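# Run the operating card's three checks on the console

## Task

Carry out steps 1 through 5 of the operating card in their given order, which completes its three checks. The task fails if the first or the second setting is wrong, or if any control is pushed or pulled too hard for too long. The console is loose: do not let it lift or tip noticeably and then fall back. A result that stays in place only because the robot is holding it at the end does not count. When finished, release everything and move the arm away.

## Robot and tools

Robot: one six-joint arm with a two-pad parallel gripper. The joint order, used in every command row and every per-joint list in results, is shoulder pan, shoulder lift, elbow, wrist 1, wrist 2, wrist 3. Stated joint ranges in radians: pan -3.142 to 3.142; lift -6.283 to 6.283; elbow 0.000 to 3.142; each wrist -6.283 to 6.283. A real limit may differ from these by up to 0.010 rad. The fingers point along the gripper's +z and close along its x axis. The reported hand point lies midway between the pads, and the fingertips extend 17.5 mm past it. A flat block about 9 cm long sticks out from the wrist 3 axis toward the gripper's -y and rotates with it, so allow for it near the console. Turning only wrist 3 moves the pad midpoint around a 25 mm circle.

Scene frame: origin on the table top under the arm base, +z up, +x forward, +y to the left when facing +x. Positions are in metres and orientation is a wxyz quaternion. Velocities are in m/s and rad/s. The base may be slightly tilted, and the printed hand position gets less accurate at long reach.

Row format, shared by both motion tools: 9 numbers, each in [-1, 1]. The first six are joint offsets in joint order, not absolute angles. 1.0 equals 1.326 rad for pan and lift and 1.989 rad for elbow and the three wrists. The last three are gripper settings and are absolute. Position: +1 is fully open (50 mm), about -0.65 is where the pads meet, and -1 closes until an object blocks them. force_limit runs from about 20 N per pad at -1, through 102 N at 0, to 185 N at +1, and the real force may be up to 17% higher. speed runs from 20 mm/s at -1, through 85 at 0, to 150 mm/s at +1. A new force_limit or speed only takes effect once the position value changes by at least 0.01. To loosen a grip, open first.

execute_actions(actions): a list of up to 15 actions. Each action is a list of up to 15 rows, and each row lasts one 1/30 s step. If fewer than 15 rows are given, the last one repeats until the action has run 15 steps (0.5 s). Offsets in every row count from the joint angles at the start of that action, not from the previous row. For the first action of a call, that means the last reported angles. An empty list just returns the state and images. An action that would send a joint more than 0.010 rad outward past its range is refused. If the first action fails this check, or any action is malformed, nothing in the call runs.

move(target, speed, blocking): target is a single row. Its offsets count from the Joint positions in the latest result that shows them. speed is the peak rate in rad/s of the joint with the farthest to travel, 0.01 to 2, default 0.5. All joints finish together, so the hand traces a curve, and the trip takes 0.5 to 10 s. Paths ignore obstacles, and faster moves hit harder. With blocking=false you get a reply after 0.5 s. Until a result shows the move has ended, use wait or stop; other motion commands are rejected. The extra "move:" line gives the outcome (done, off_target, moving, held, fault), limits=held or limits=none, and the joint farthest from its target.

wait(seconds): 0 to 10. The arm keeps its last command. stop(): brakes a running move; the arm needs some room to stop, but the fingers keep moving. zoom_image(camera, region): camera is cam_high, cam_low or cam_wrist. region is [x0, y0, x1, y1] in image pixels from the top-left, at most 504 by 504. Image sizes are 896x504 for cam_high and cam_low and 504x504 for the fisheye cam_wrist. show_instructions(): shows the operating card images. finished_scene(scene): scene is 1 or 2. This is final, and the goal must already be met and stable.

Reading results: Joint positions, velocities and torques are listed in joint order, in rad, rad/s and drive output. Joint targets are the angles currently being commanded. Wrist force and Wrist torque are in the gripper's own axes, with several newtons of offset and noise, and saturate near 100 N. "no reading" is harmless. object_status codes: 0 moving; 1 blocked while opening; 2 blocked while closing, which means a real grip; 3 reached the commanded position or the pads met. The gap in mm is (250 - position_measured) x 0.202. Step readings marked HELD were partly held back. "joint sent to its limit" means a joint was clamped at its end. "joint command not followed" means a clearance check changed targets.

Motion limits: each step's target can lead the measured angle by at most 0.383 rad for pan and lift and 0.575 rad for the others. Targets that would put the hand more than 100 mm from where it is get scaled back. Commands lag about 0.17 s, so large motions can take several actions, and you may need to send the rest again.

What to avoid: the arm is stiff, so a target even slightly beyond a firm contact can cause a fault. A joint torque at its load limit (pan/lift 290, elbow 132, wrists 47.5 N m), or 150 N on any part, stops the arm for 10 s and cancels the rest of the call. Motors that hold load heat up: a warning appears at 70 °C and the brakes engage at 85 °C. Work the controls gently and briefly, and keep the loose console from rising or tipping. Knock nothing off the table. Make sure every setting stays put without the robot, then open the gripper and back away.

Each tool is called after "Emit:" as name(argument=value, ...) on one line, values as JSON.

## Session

Emit:
show_instructions()

Emit:
execute_actions(actions=[])

Reference images for this scene: operating card.

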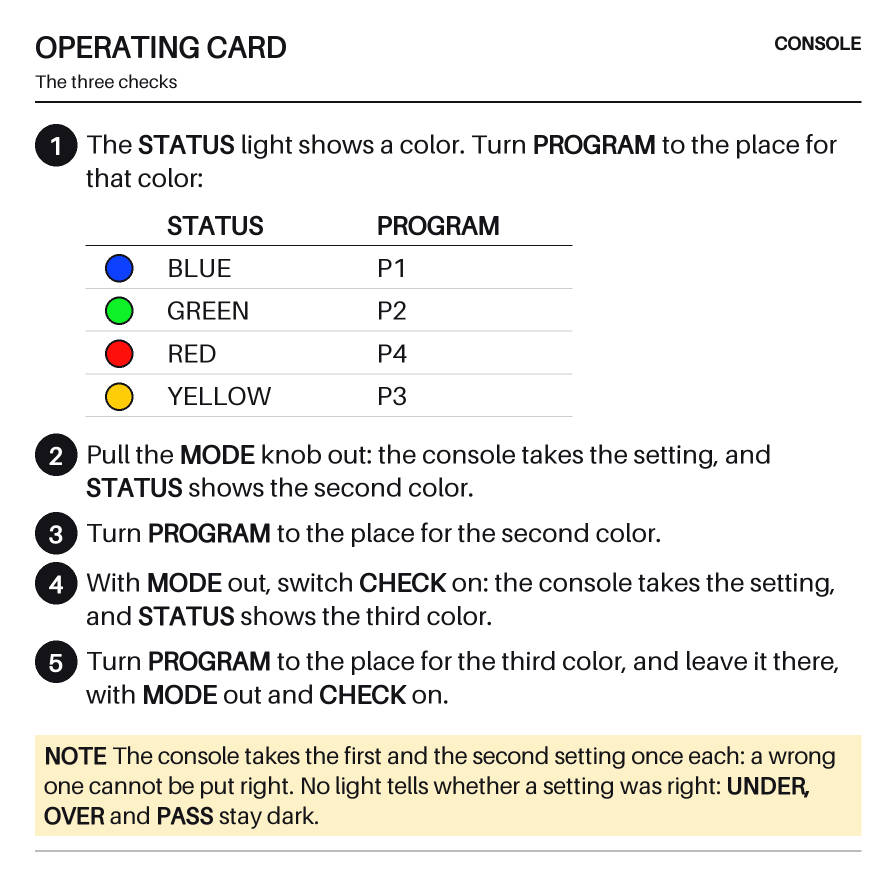

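Scene clock: 0.00 s.
end_effector_position=(+0.2626, +0.3303, +0.2804) position_measured=3 object_status=3 end_effector_quat_wxyz=(-0.136, -0.588, +0.797, -0.017) end_effector_velocity=(-0.000, +0.000, -0.000) end_effector_angular_velocity=(-0.001, -0.000, -0.000)
Joint names: [shoulder pan, shoulder lift, elbow, wrist 1, wrist 2, wrist 3]
Joint positions: [-0.775 -2.34   2.275 -0.946 -1.295  2.55 ]
Joint velocities: [ 0.    -0.001  0.    -0.    -0.     0.001]
Joint torques (N m, as the arm reports them, + toward a larger angle): no reading
Wrist force (N, on the end effector, along its own x y z axes, offset not removed): no reading
Wrist torque (N m, same axes, about the end effector's origin, offset not removed): no reading
Joint targets: [-0.775 -2.340 2.275 -0.946 -1.295 2.550]
camera_calibration (this result's frames):
cam_wrist: T_world_to_cam=[[-0.30436, -0.913715, 0.269239, 0.305258], [-0.813419, 0.39639, 0.425704, -0.0367474], [-0.495695, -0.089437, -0.863879, 0.549672], [0, 0, 0, 1]] pos_world=[0.335487, 0.342647, 0.408306]

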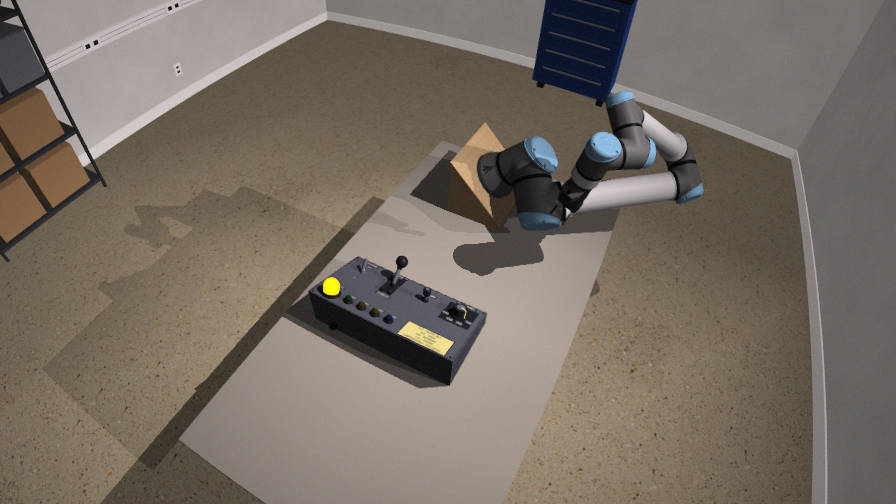

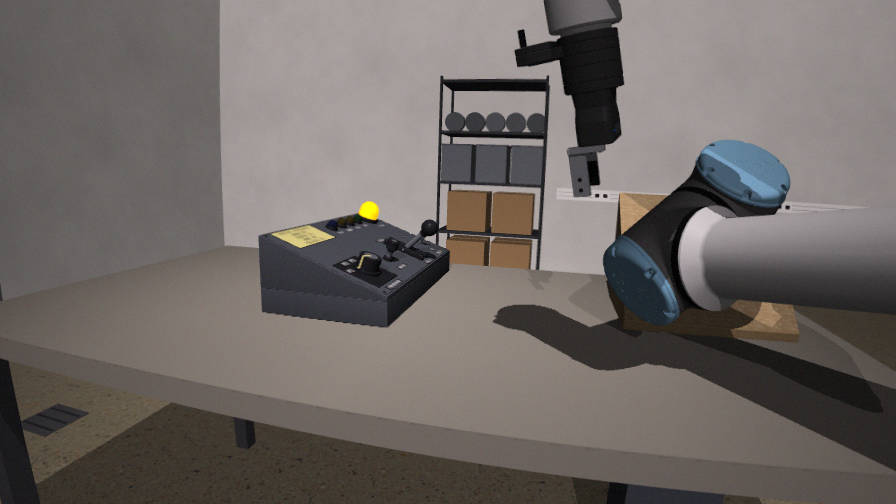

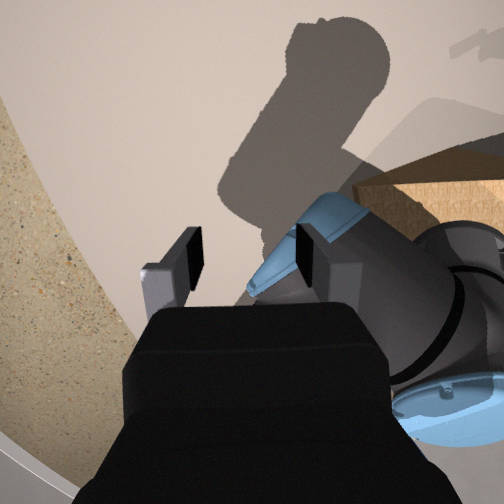

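Emit:
move(target=[-0.2142,0.6252,-0.0005,-0.4183,0.188,-0.2474,1,0,0], speed=1.0)

Emit:
zoom_image(camera="cam_low", region=[240, 180, 480, 340])

Scene clock: 15.80 s.
end_effector_position=(+0.5498, -0.0304, +0.3493) position_measured=3 object_status=3 end_effector_quat_wxyz=(-0.106, +0.699, -0.699, +0.104) end_effector_velocity=(+0.001, -0.001, -0.001) end_effector_angular_velocity=(+0.002, -0.001, +0.001)
Joint names: [shoulder pan, shoulder lift, elbow, wrist 1, wrist 2, wrist 3]
Joint positions: [-1.059 -1.511  2.274 -1.777 -0.922  2.059]
Joint velocities: [ 0.     0.004  0.    -0.002  0.003 -0.001]
Joint torques (N m, as the arm reports them, + toward a larger angle): [-54.88  11.93 -55.44  -7.19   4.01  -1.65]
Wrist force (N, on the end effector, along its own x y z axes, offset not removed): [-5.4 -1.7 2.6]
Wrist torque (N m, same axes, about the end effector's origin, offset not removed): [-0.19 0.88 0.18]
Joint targets: [-1.059 -1.511 2.274 -1.778 -0.921 2.058]
move: done; limits=none; farthest joint: the wrist 3, 0.001 radians from its target (0.492 radians at the start)
camera_calibration (this result's frames):
cam_wrist: T_world_to_cam=[[-0.0470024, -0.998846, 0.00990833, -0.00889804], [-0.998349, 0.0473023, 0.0325916, 0.538837], [-0.0330227, -0.00836009, -0.99942, 0.514803], [0, 0, 0, 1]] pos_world=[0.554529, -0.0300722, 0.497031]

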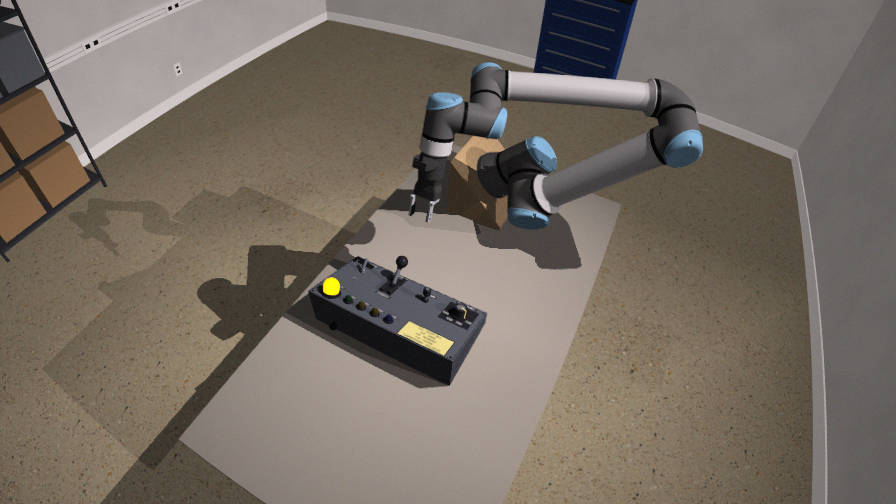

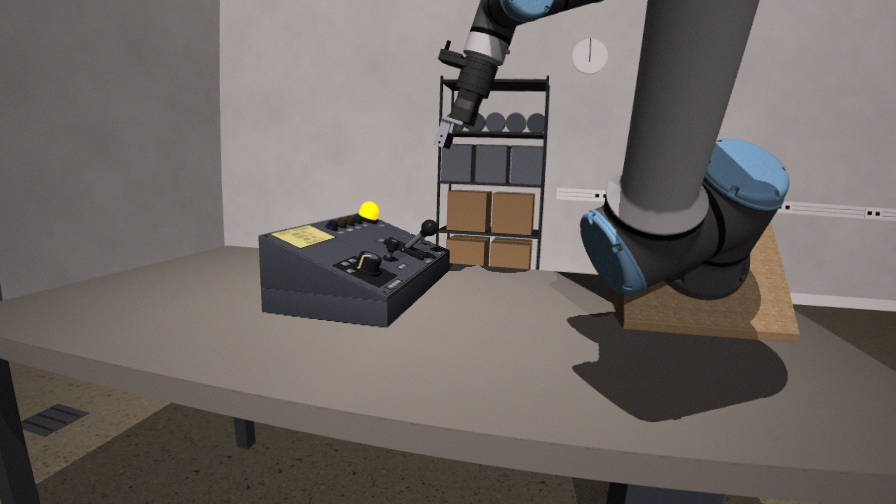

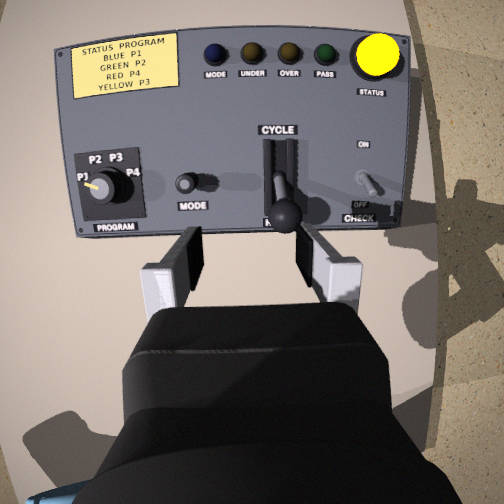

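Region (240, 180, 480, 340) of cam_low's 896x504 image, scaled by 2.100, with more detail than that image has.

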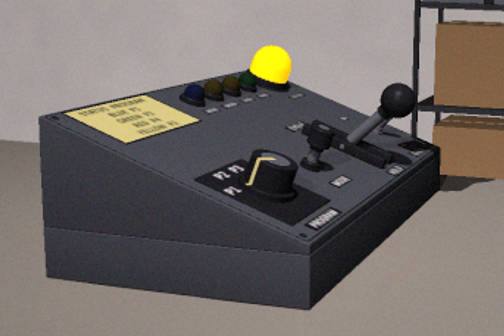

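Emit:
zoom_image(camera="cam_wrist", region=[50, 130, 250, 250])

Emit:
zoom_image(camera="cam_wrist", region=[240, 120, 440, 240])

Region (50, 130, 250, 250) of cam_wrist's 504x504 image, scaled by 2.520, with more detail than that image has; it fills the top 302 rows of this view, and the rest is white.

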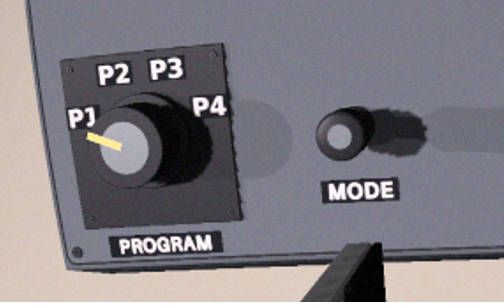

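Region (240, 120, 440, 240) of cam_wrist's 504x504 image, scaled by 2.520, with more detail than that image has; it fills the top 302 rows of this view, and the rest is white.

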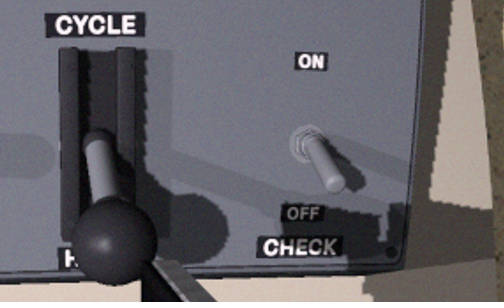

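Emit:
zoom_image(camera="cam_low", region=[250, 225, 400, 335])

Region (250, 225, 400, 335) of cam_low's 896x504 image, scaled by 3.360, with more detail than that image has; it fills the top 370 rows of this view, and the rest is white.

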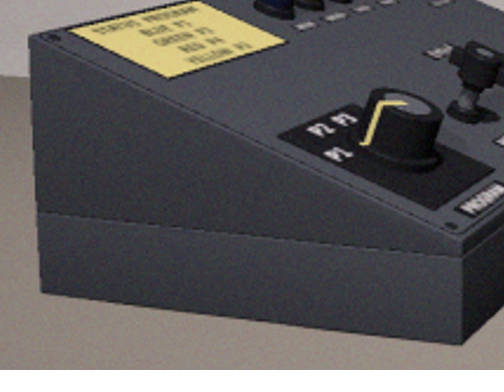

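Emit:
move(target=[0.31836,-0.03259,0.08927,-0.27588,0.09213,-0.10887,1,0,0], speed=0.9)

Emit:
zoom_image(camera="cam_wrist", region=[150, 100, 350, 300])

Scene clock: 111.13 s.
end_effector_position=(+0.6163, +0.1615, +0.1734) position_measured=3 object_status=3 end_effector_quat_wxyz=(-0.067, +0.910, -0.377, +0.157) end_effector_velocity=(-0.000, +0.001, -0.001) end_effector_angular_velocity=(-0.002, +0.000, +0.006)
Joint names: [shoulder pan, shoulder lift, elbow, wrist 1, wrist 2, wrist 3]
Joint positions: [-0.637 -1.554  2.451 -2.326 -0.738  1.842]
Joint velocities: [ 0.003 -0.     0.001 -0.003  0.    -0.003]
Joint torques (N m, as the arm reports them, + toward a larger angle): [-21.69 -15.21 -31.84  -6.82   3.17  -1.28]
Wrist force (N, on the end effector, along its own x y z axes, offset not removed): [-1.5 -1.7 -0.4]
Wrist torque (N m, same axes, about the end effector's origin, offset not removed): [-0.22 0.09 -0.03]
Joint targets: [-0.637 -1.555 2.452 -2.326 -0.738 1.842]
move: done; limits=none; farthest joint: the shoulder pan, 0.000 radians from its target (0.422 radians at the start)
camera_calibration (this result's frames):
cam_wrist: T_world_to_cam=[[0.629054, -0.736, 0.25019, -0.313087], [-0.769545, -0.635121, 0.0664964, 0.565238], [0.10996, -0.234363, -0.96591, 0.285394], [0, 0, 0, 1]] pos_world=[0.600543, 0.195449, 0.31641]

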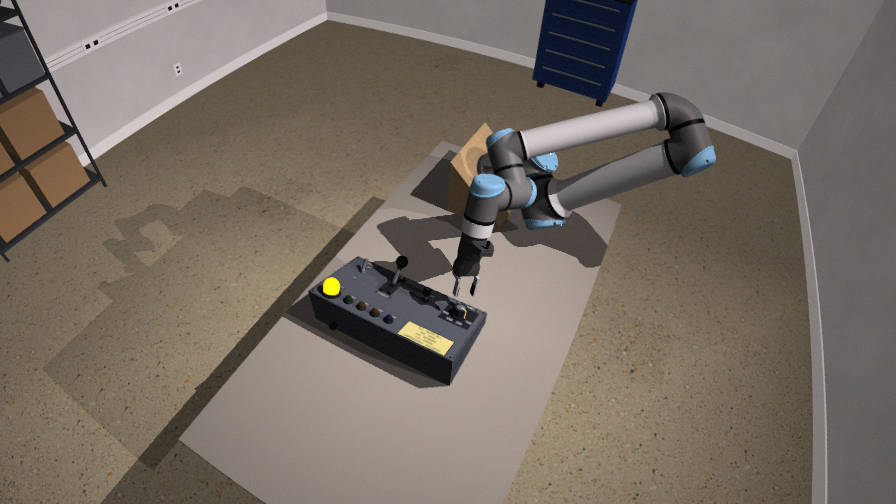

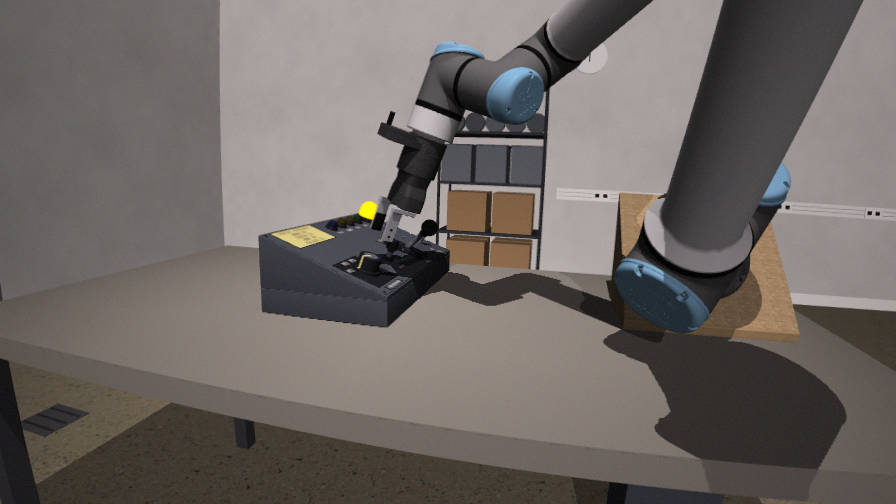

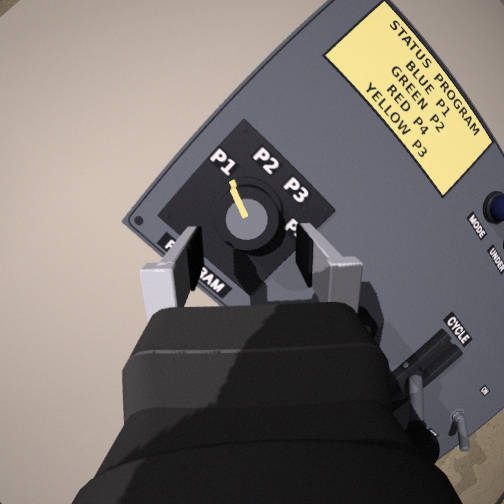

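Region (150, 100, 350, 300) of cam_wrist's 504x504 image, scaled by 2.520, with more detail than that image has.

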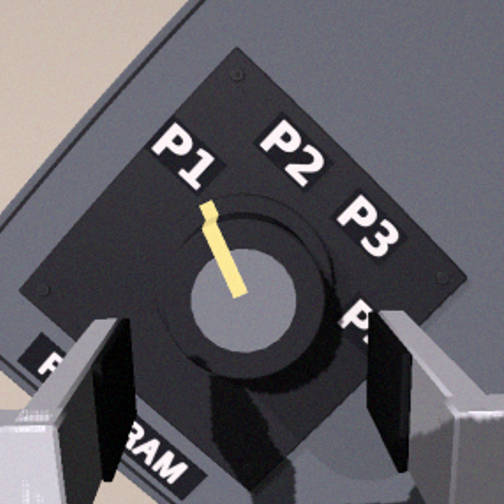

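Emit:
move(target=[0.04944,0.0663,0.00387,-0.08434,0.0035,0.04887,1,0,0], speed=0.5)

Emit:
zoom_image(camera="cam_wrist", region=[170, 150, 330, 310])

Scene clock: 145.50 s.
end_effector_position=(+0.6325, +0.1625, +0.1351) position_measured=3 object_status=3 end_effector_quat_wxyz=(-0.067, +0.910, -0.377, +0.157) end_effector_velocity=(+0.000, +0.001, -0.001) end_effector_angular_velocity=(+0.001, -0.000, +0.001)
Joint names: [shoulder pan, shoulder lift, elbow, wrist 1, wrist 2, wrist 3]
Joint positions: [-0.572 -1.467  2.459 -2.493 -0.732  1.939]
Joint velocities: [ 0.002  0.002  0.001 -0.004  0.002  0.002]
Joint torques (N m, as the arm reports them, + toward a larger angle): [-24.82   4.1  -28.27  -6.61   3.08   2.56]
Wrist force (N, on the end effector, along its own x y z axes, offset not removed): [-3.3 0.1 2.7]
Wrist torque (N m, same axes, about the end effector's origin, offset not removed): [0.21 0.34 0.19]
Joint targets: [-0.572 -1.467 2.459 -2.493 -0.732 1.939]
move: done; limits=none; farthest joint: the shoulder lift, 0.001 radians from its target (0.088 radians at the start)
camera_calibration (this result's frames):
cam_wrist: T_world_to_cam=[[0.629076, -0.735981, 0.250191, -0.313024], [-0.769526, -0.635144, 0.0664955, 0.580909], [0.109968, -0.234359, -0.96591, 0.246796], [0, 0, 0, 1]] pos_world=[0.616801, 0.196419, 0.278071]

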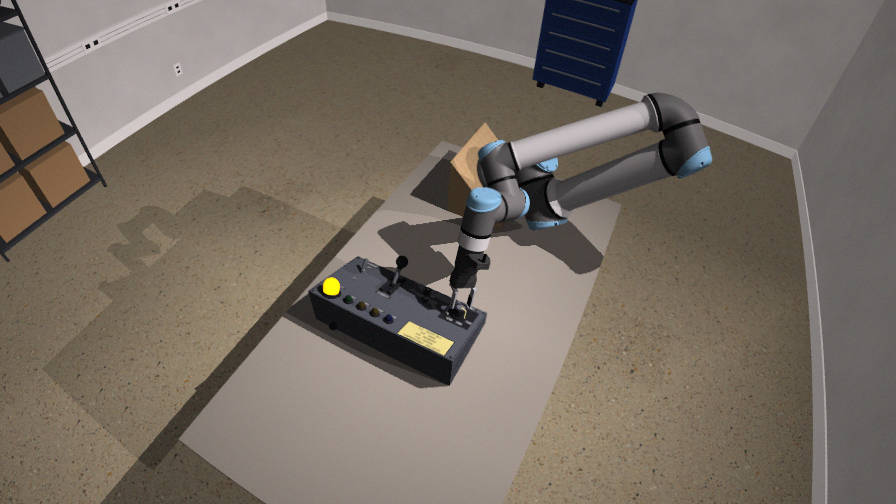

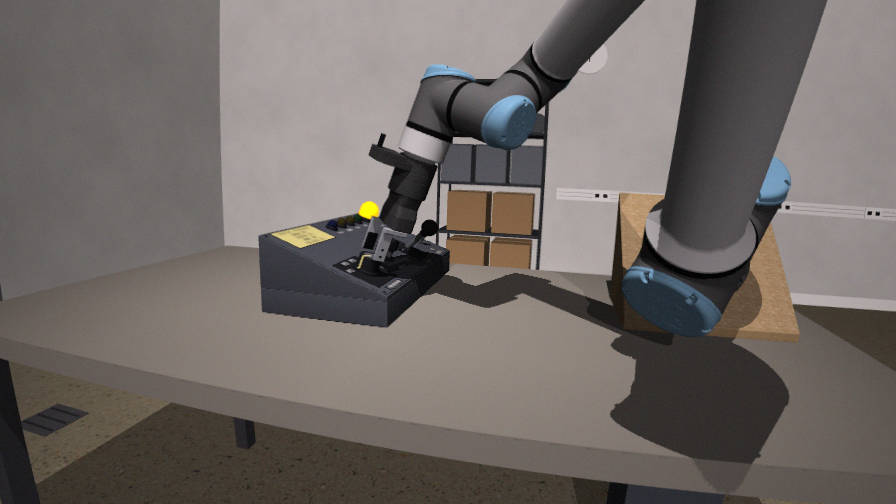

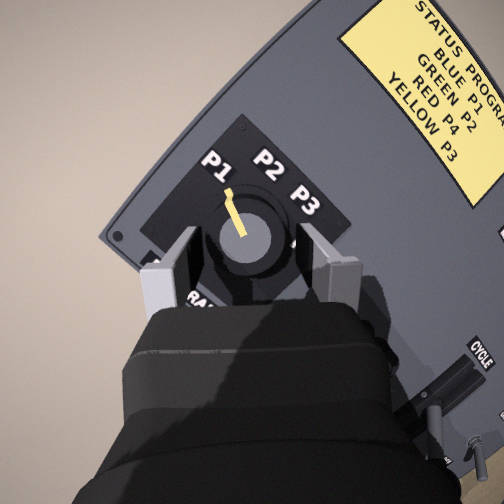

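Region (170, 150, 330, 310) of cam_wrist's 504x504 image, scaled by 3.150, with more detail than that image has.

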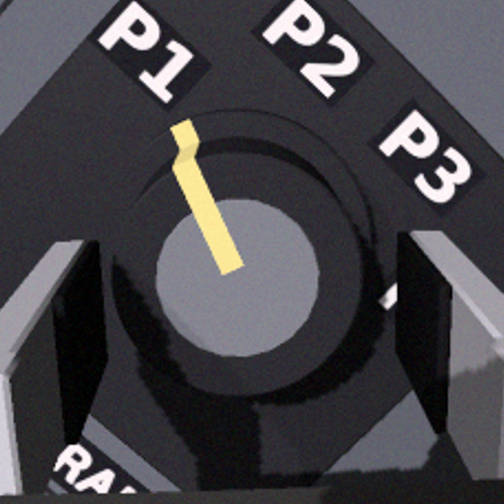

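Emit:
move(target=[0.0289,0.03483,0.00023,-0.04491,0.00095,0.02883,1,0,0], speed=0.25)

Emit:
zoom_image(camera="cam_wrist", region=[170, 150, 330, 310])

Scene clock: 200.33 s.
end_effector_position=(+0.6409, +0.1659, +0.1142) position_measured=3 object_status=3 end_effector_quat_wxyz=(-0.067, +0.910, -0.377, +0.157) end_effector_velocity=(-0.000, +0.001, -0.001) end_effector_angular_velocity=(-0.000, +0.001, -0.001)
Joint names: [shoulder pan, shoulder lift, elbow, wrist 1, wrist 2, wrist 3]
Joint positions: [-0.534 -1.421  2.46  -2.582 -0.73   1.996]
Joint velocities: [ 0.003  0.    -0.    -0.002 -0.001  0.003]
Joint torques (N m, as the arm reports them, + toward a larger angle): [-25.41  -1.37 -26.12  -7.27   3.16   2.97]
Wrist force (N, on the end effector, along its own x y z axes, offset not removed): [-0.9 2.4 -0.4]
Wrist torque (N m, same axes, about the end effector's origin, offset not removed): [0.51 -0.10 0.00]
Joint targets: [-0.533 -1.421 2.460 -2.582 -0.730 1.997]
move: done; limits=none; farthest joint: the shoulder pan, 0.000 radians from its target (0.038 radians at the start)
camera_calibration (this result's frames):
cam_wrist: T_world_to_cam=[[0.62908, -0.735988, 0.250161, -0.310612], [-0.769525, -0.635145, 0.0664937, 0.590916], [0.10995, -0.234335, -0.965918, 0.226511], [0, 0, 0, 1]] pos_world=[0.62522, 0.19979, 0.257202]

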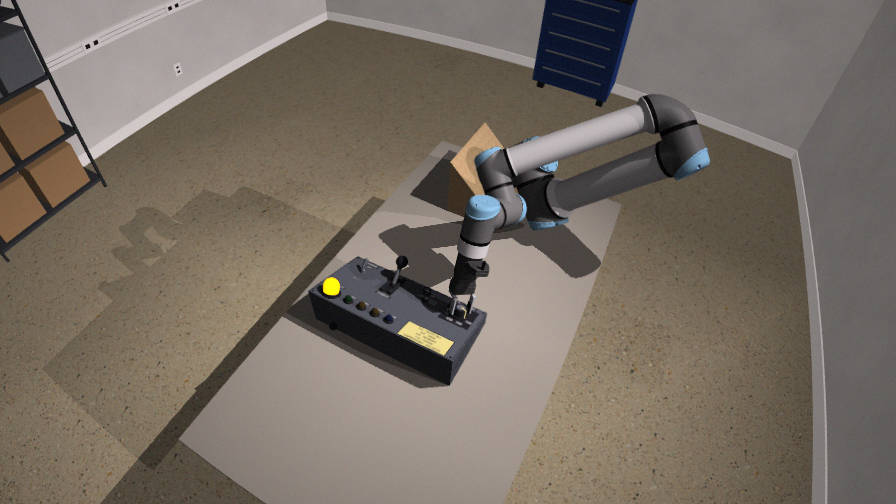

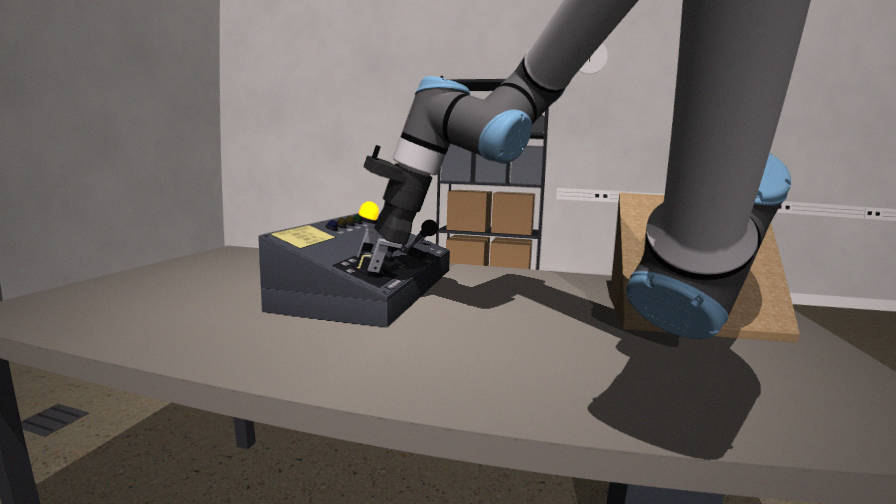

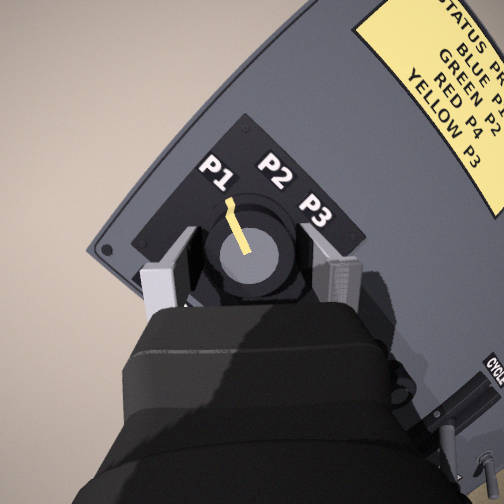

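Region (170, 150, 330, 310) of cam_wrist's 504x504 image, scaled by 3.150, with more detail than that image has.

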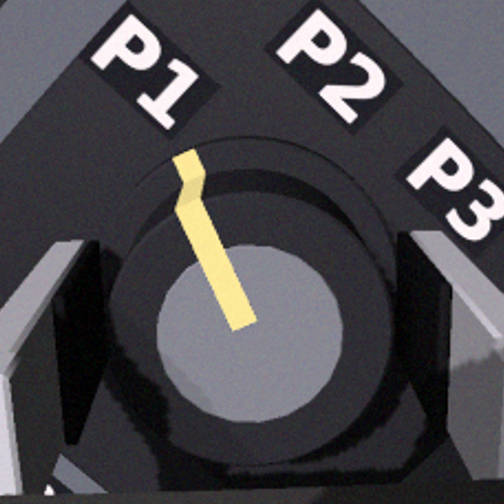

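Emit:
move(target=[0,0,0,0,0,0,-1,-0.65,-0.5])

Scene clock: 261.53 s.
end_effector_position=(+0.6409, +0.1659, +0.1141) position_measured=37 object_status=2 end_effector_quat_wxyz=(-0.067, +0.910, -0.377, +0.157) end_effector_velocity=(+0.000, -0.000, +0.000) end_effector_angular_velocity=(-0.000, -0.000, -0.001)
Joint names: [shoulder pan, shoulder lift, elbow, wrist 1, wrist 2, wrist 3]
Joint positions: [-0.534 -1.421  2.46  -2.582 -0.73   1.996]
Joint velocities: [-0.001  0.    -0.     0.    -0.     0.001]
Joint torques (N m, as the arm reports them, + toward a larger angle): [-59.52 -21.62 -40.88  -1.24  -3.33  -0.98]
Wrist force (N, on the end effector, along its own x y z axes, offset not removed): [-11.1 -0.9 -2.9]
Wrist torque (N m, same axes, about the end effector's origin, offset not removed): [0.24 -0.25 -0.16]
Joint targets: [-0.534 -1.421 2.460 -2.582 -0.730 1.996]
move: done; limits=none; farthest joint: the shoulder pan, 0.000 radians from its target (0.001 radians at the start)
camera_calibration (this result's frames):
cam_wrist: T_world_to_cam=[[0.629117, -0.736007, 0.25001, -0.310549], [-0.769502, -0.635178, 0.0664426, 0.590918], [0.109898, -0.234183, -0.965961, 0.226446], [0, 0, 0, 1]] pos_world=[0.625199, 0.199801, 0.257116]

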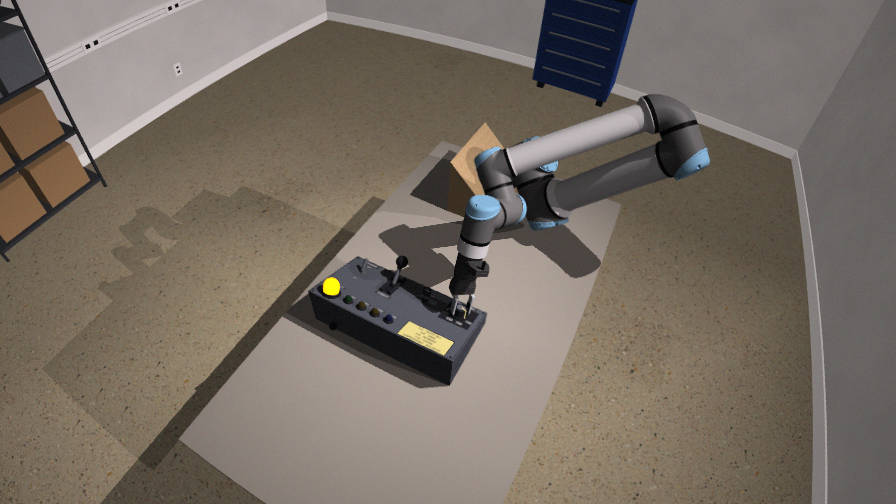

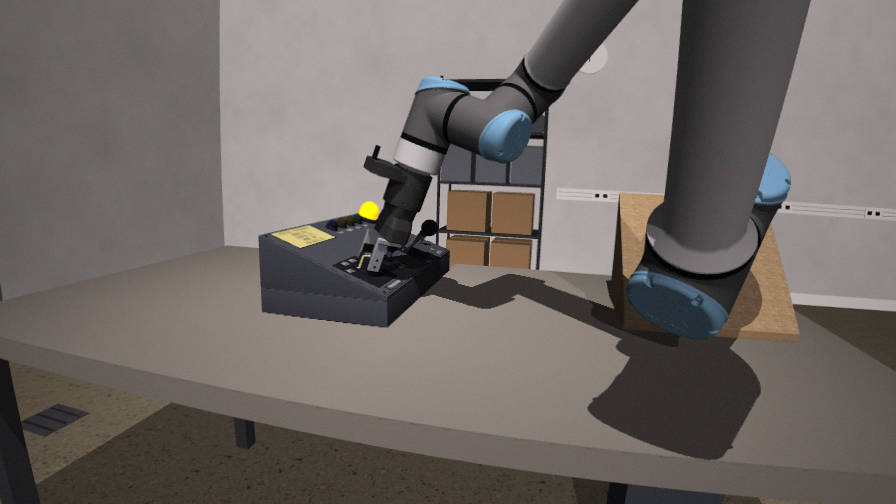

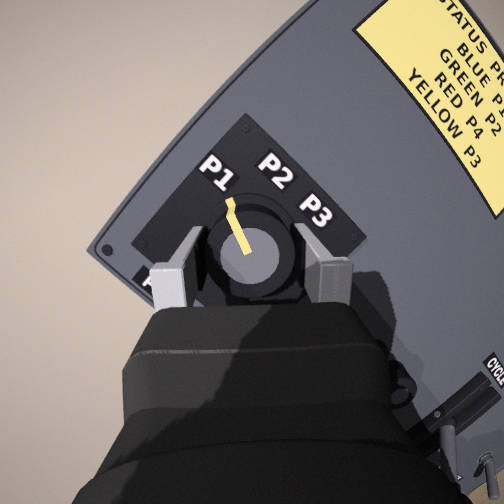

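Small offset (~9 N). Turn.

Emit:
move(target=[0.00578,-0.01229,0.00471,-0.00082,0.00009,0.20321,-1,-0.65,-0.5], speed=0.8)

Emit:
move(target=[0.00856,-0.01113,0.00122,-0.00018,0.00007,0.20599,-1,-0.65,-0.5], speed=0.8)

Scene clock: 269.70 s.
end_effector_position=(+0.6409, +0.1659, +0.1142) position_measured=37 object_status=2 end_effector_quat_wxyz=(-0.097, +0.820, -0.547, +0.141) end_effector_velocity=(-0.000, -0.000, -0.001) end_effector_angular_velocity=(+0.000, +0.001, -0.003)
Joint names: [shoulder pan, shoulder lift, elbow, wrist 1, wrist 2, wrist 3]
Joint positions: [-0.526 -1.437  2.469 -2.584 -0.729  2.4  ]
Joint velocities: [ 0.001  0.001  0.    -0.001 -0.001  0.003]
Joint torques (N m, as the arm reports them, + toward a larger angle): [-25.79 -25.42 -25.88  -7.04   3.98   2.72]
Wrist force (N, on the end effector, along its own x y z axes, offset not removed): [-0.9 -3.3 7.7]
Wrist torque (N m, same axes, about the end effector's origin, offset not removed): [-0.56 0.60 -0.08]
Joint targets: [-0.526 -1.437 2.469 -2.584 -0.729 2.400]
move: done; limits=none; farthest joint: the shoulder pan, 0.000 radians from its target (0.007 radians at the start)
camera_calibration (this result's frames):
cam_wrist: T_world_to_cam=[[0.316143, -0.938717, 0.137346, -0.0634677], [-0.947878, -0.318605, 0.00425681, 0.659827], [0.0397633, -0.131533, -0.990514, 0.257182], [0, 0, 0, 1]] pos_world=[0.635274, 0.184474, 0.26065]

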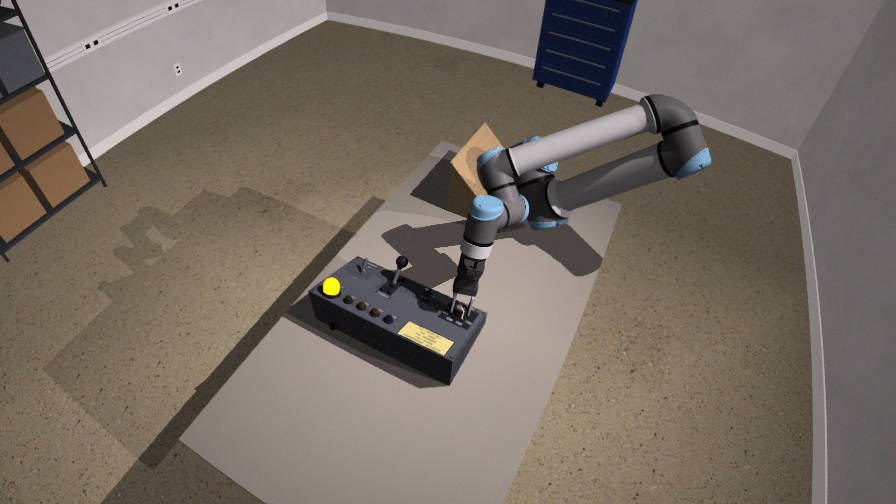

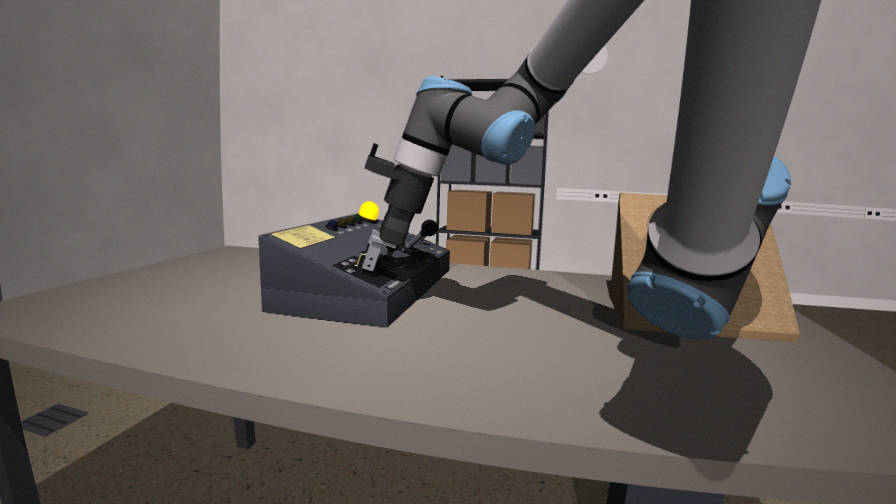

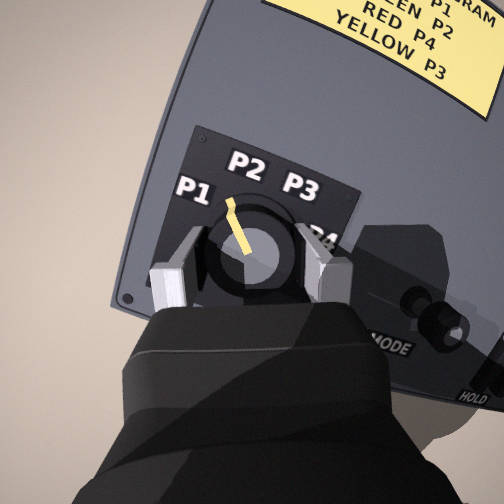

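Scene clock: 271.07 s.
end_effector_position=(+0.6409, +0.1659, +0.1142) position_measured=37 object_status=2 end_effector_quat_wxyz=(-0.122, +0.697, -0.696, +0.119) end_effector_velocity=(-0.001, -0.000, -0.001) end_effector_angular_velocity=(+0.002, +0.001, -0.005)
Joint names: [shoulder pan, shoulder lift, elbow, wrist 1, wrist 2, wrist 3]
Joint positions: [-0.515 -1.452  2.471 -2.584 -0.729  2.809]
Joint velocities: [ 0.     0.     0.001  0.001 -0.     0.005]
Joint torques (N m, as the arm reports them, + toward a larger angle): [-19.31 -30.48 -26.65  -6.78   7.76   2.27]
Wrist force (N, on the end effector, along its own x y z axes, offset not removed): [16.3 -7.9 10.6]
Wrist torque (N m, same axes, about the end effector's origin, offset not removed): [-0.53 0.16 -0.12]
Joint targets: [-0.515 -1.452 2.471 -2.584 -0.729 2.810]
move: done; limits=none; farthest joint: the shoulder pan, 0.000 radians from its target (0.011 radians at the start)
camera_calibration (this result's frames):
cam_wrist: T_world_to_cam=[[-0.0462356, -0.998901, 0.00772212, 0.193582], [-0.99886, 0.0461391, -0.0122371, 0.633889], [0.0118674, -0.00827911, -0.999895, 0.255685], [0, 0, 0, 1]] pos_world=[0.639082, 0.166239, 0.26192]

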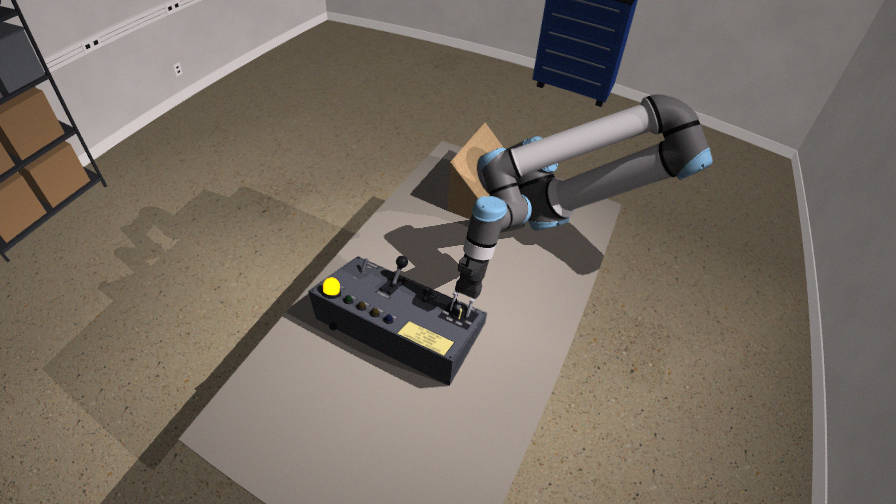

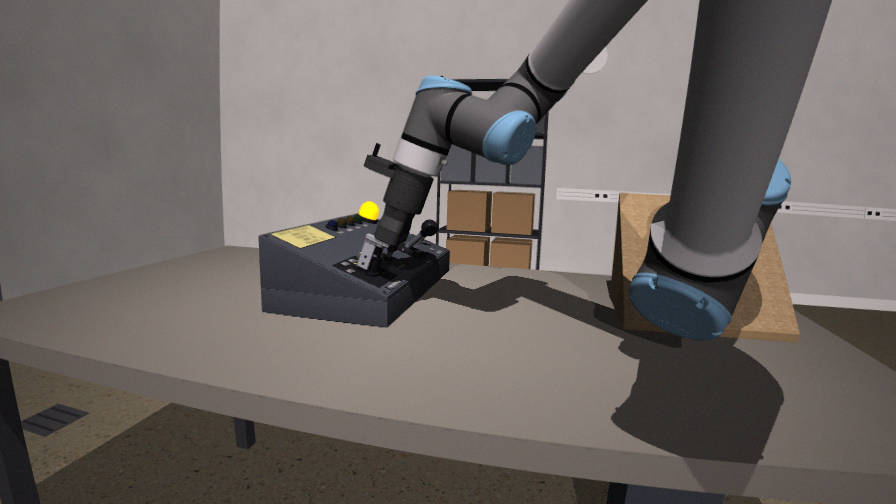

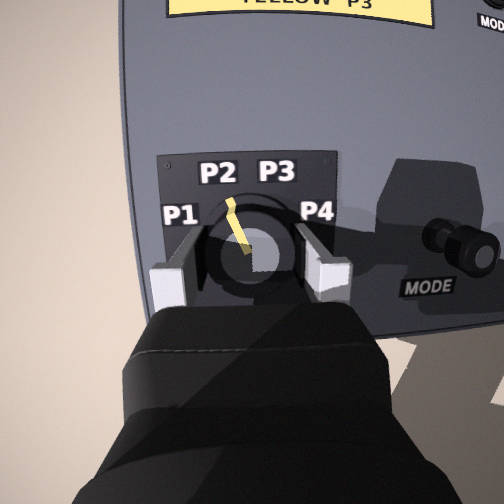

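Force growing; release and re-centre.

Emit:
move(target=[0,0,0,0,0,0,0.9,-0.65,0])

Emit:
zoom_image(camera="cam_wrist", region=[170, 150, 330, 310])

Scene clock: 279.00 s.
end_effector_position=(+0.6409, +0.1660, +0.1142) position_measured=18 object_status=3 end_effector_quat_wxyz=(-0.122, +0.697, -0.696, +0.119) end_effector_velocity=(+0.000, -0.000, -0.000) end_effector_angular_velocity=(-0.002, +0.001, +0.001)
Joint names: [shoulder pan, shoulder lift, elbow, wrist 1, wrist 2, wrist 3]
Joint positions: [-0.514 -1.452  2.471 -2.584 -0.729  2.809]
Joint velocities: [ 0.001  0.001 -0.001  0.    -0.002 -0.   ]
Joint torques (N m, as the arm reports them, + toward a larger angle): [-41.    -8.45 -29.16  -2.52  -2.95  -1.36]
Wrist force (N, on the end effector, along its own x y z axes, offset not removed): [-2.0 1.8 2.0]
Wrist torque (N m, same axes, about the end effector's origin, offset not removed): [0.43 0.23 -0.04]
Joint targets: [-0.515 -1.452 2.471 -2.584 -0.729 2.809]
move: done; limits=none; farthest joint: the shoulder pan, 0.001 radians from its target (0.000 radians at the start)
camera_calibration (this result's frames):
cam_wrist: T_world_to_cam=[[-0.0461978, -0.998903, 0.00765736, 0.193632], [-0.998862, 0.0461022, -0.0122308, 0.633877], [0.0118644, -0.00821368, -0.999896, 0.255674], [0, 0, 0, 1]] pos_world=[0.639068, 0.166296, 0.261918]

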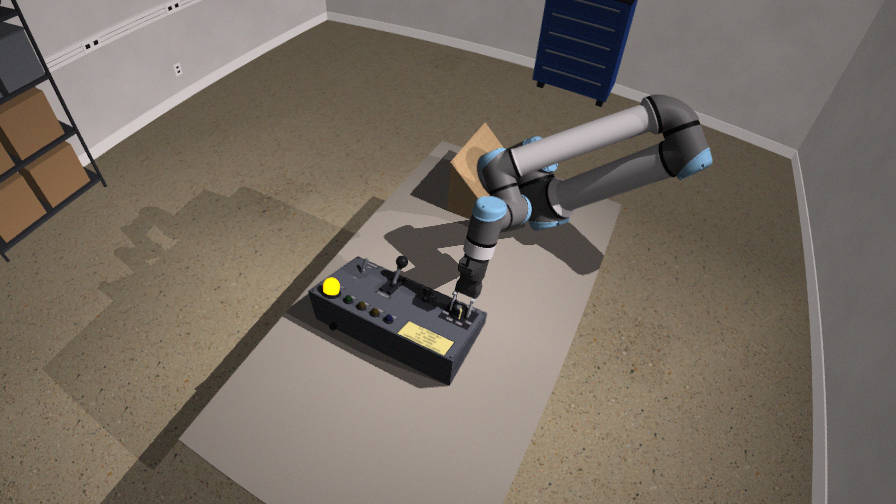

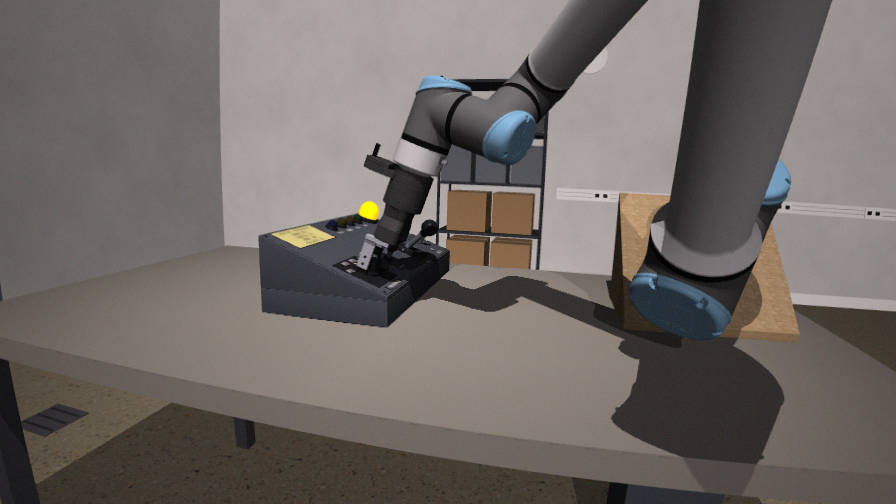

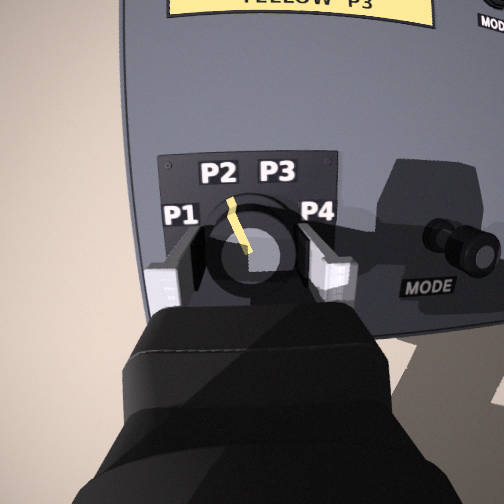

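Region (170, 150, 330, 310) of cam_wrist's 504x504 image, scaled by 3.150, with more detail than that image has.

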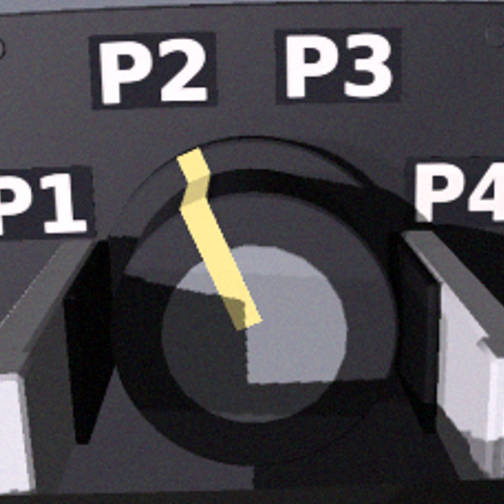

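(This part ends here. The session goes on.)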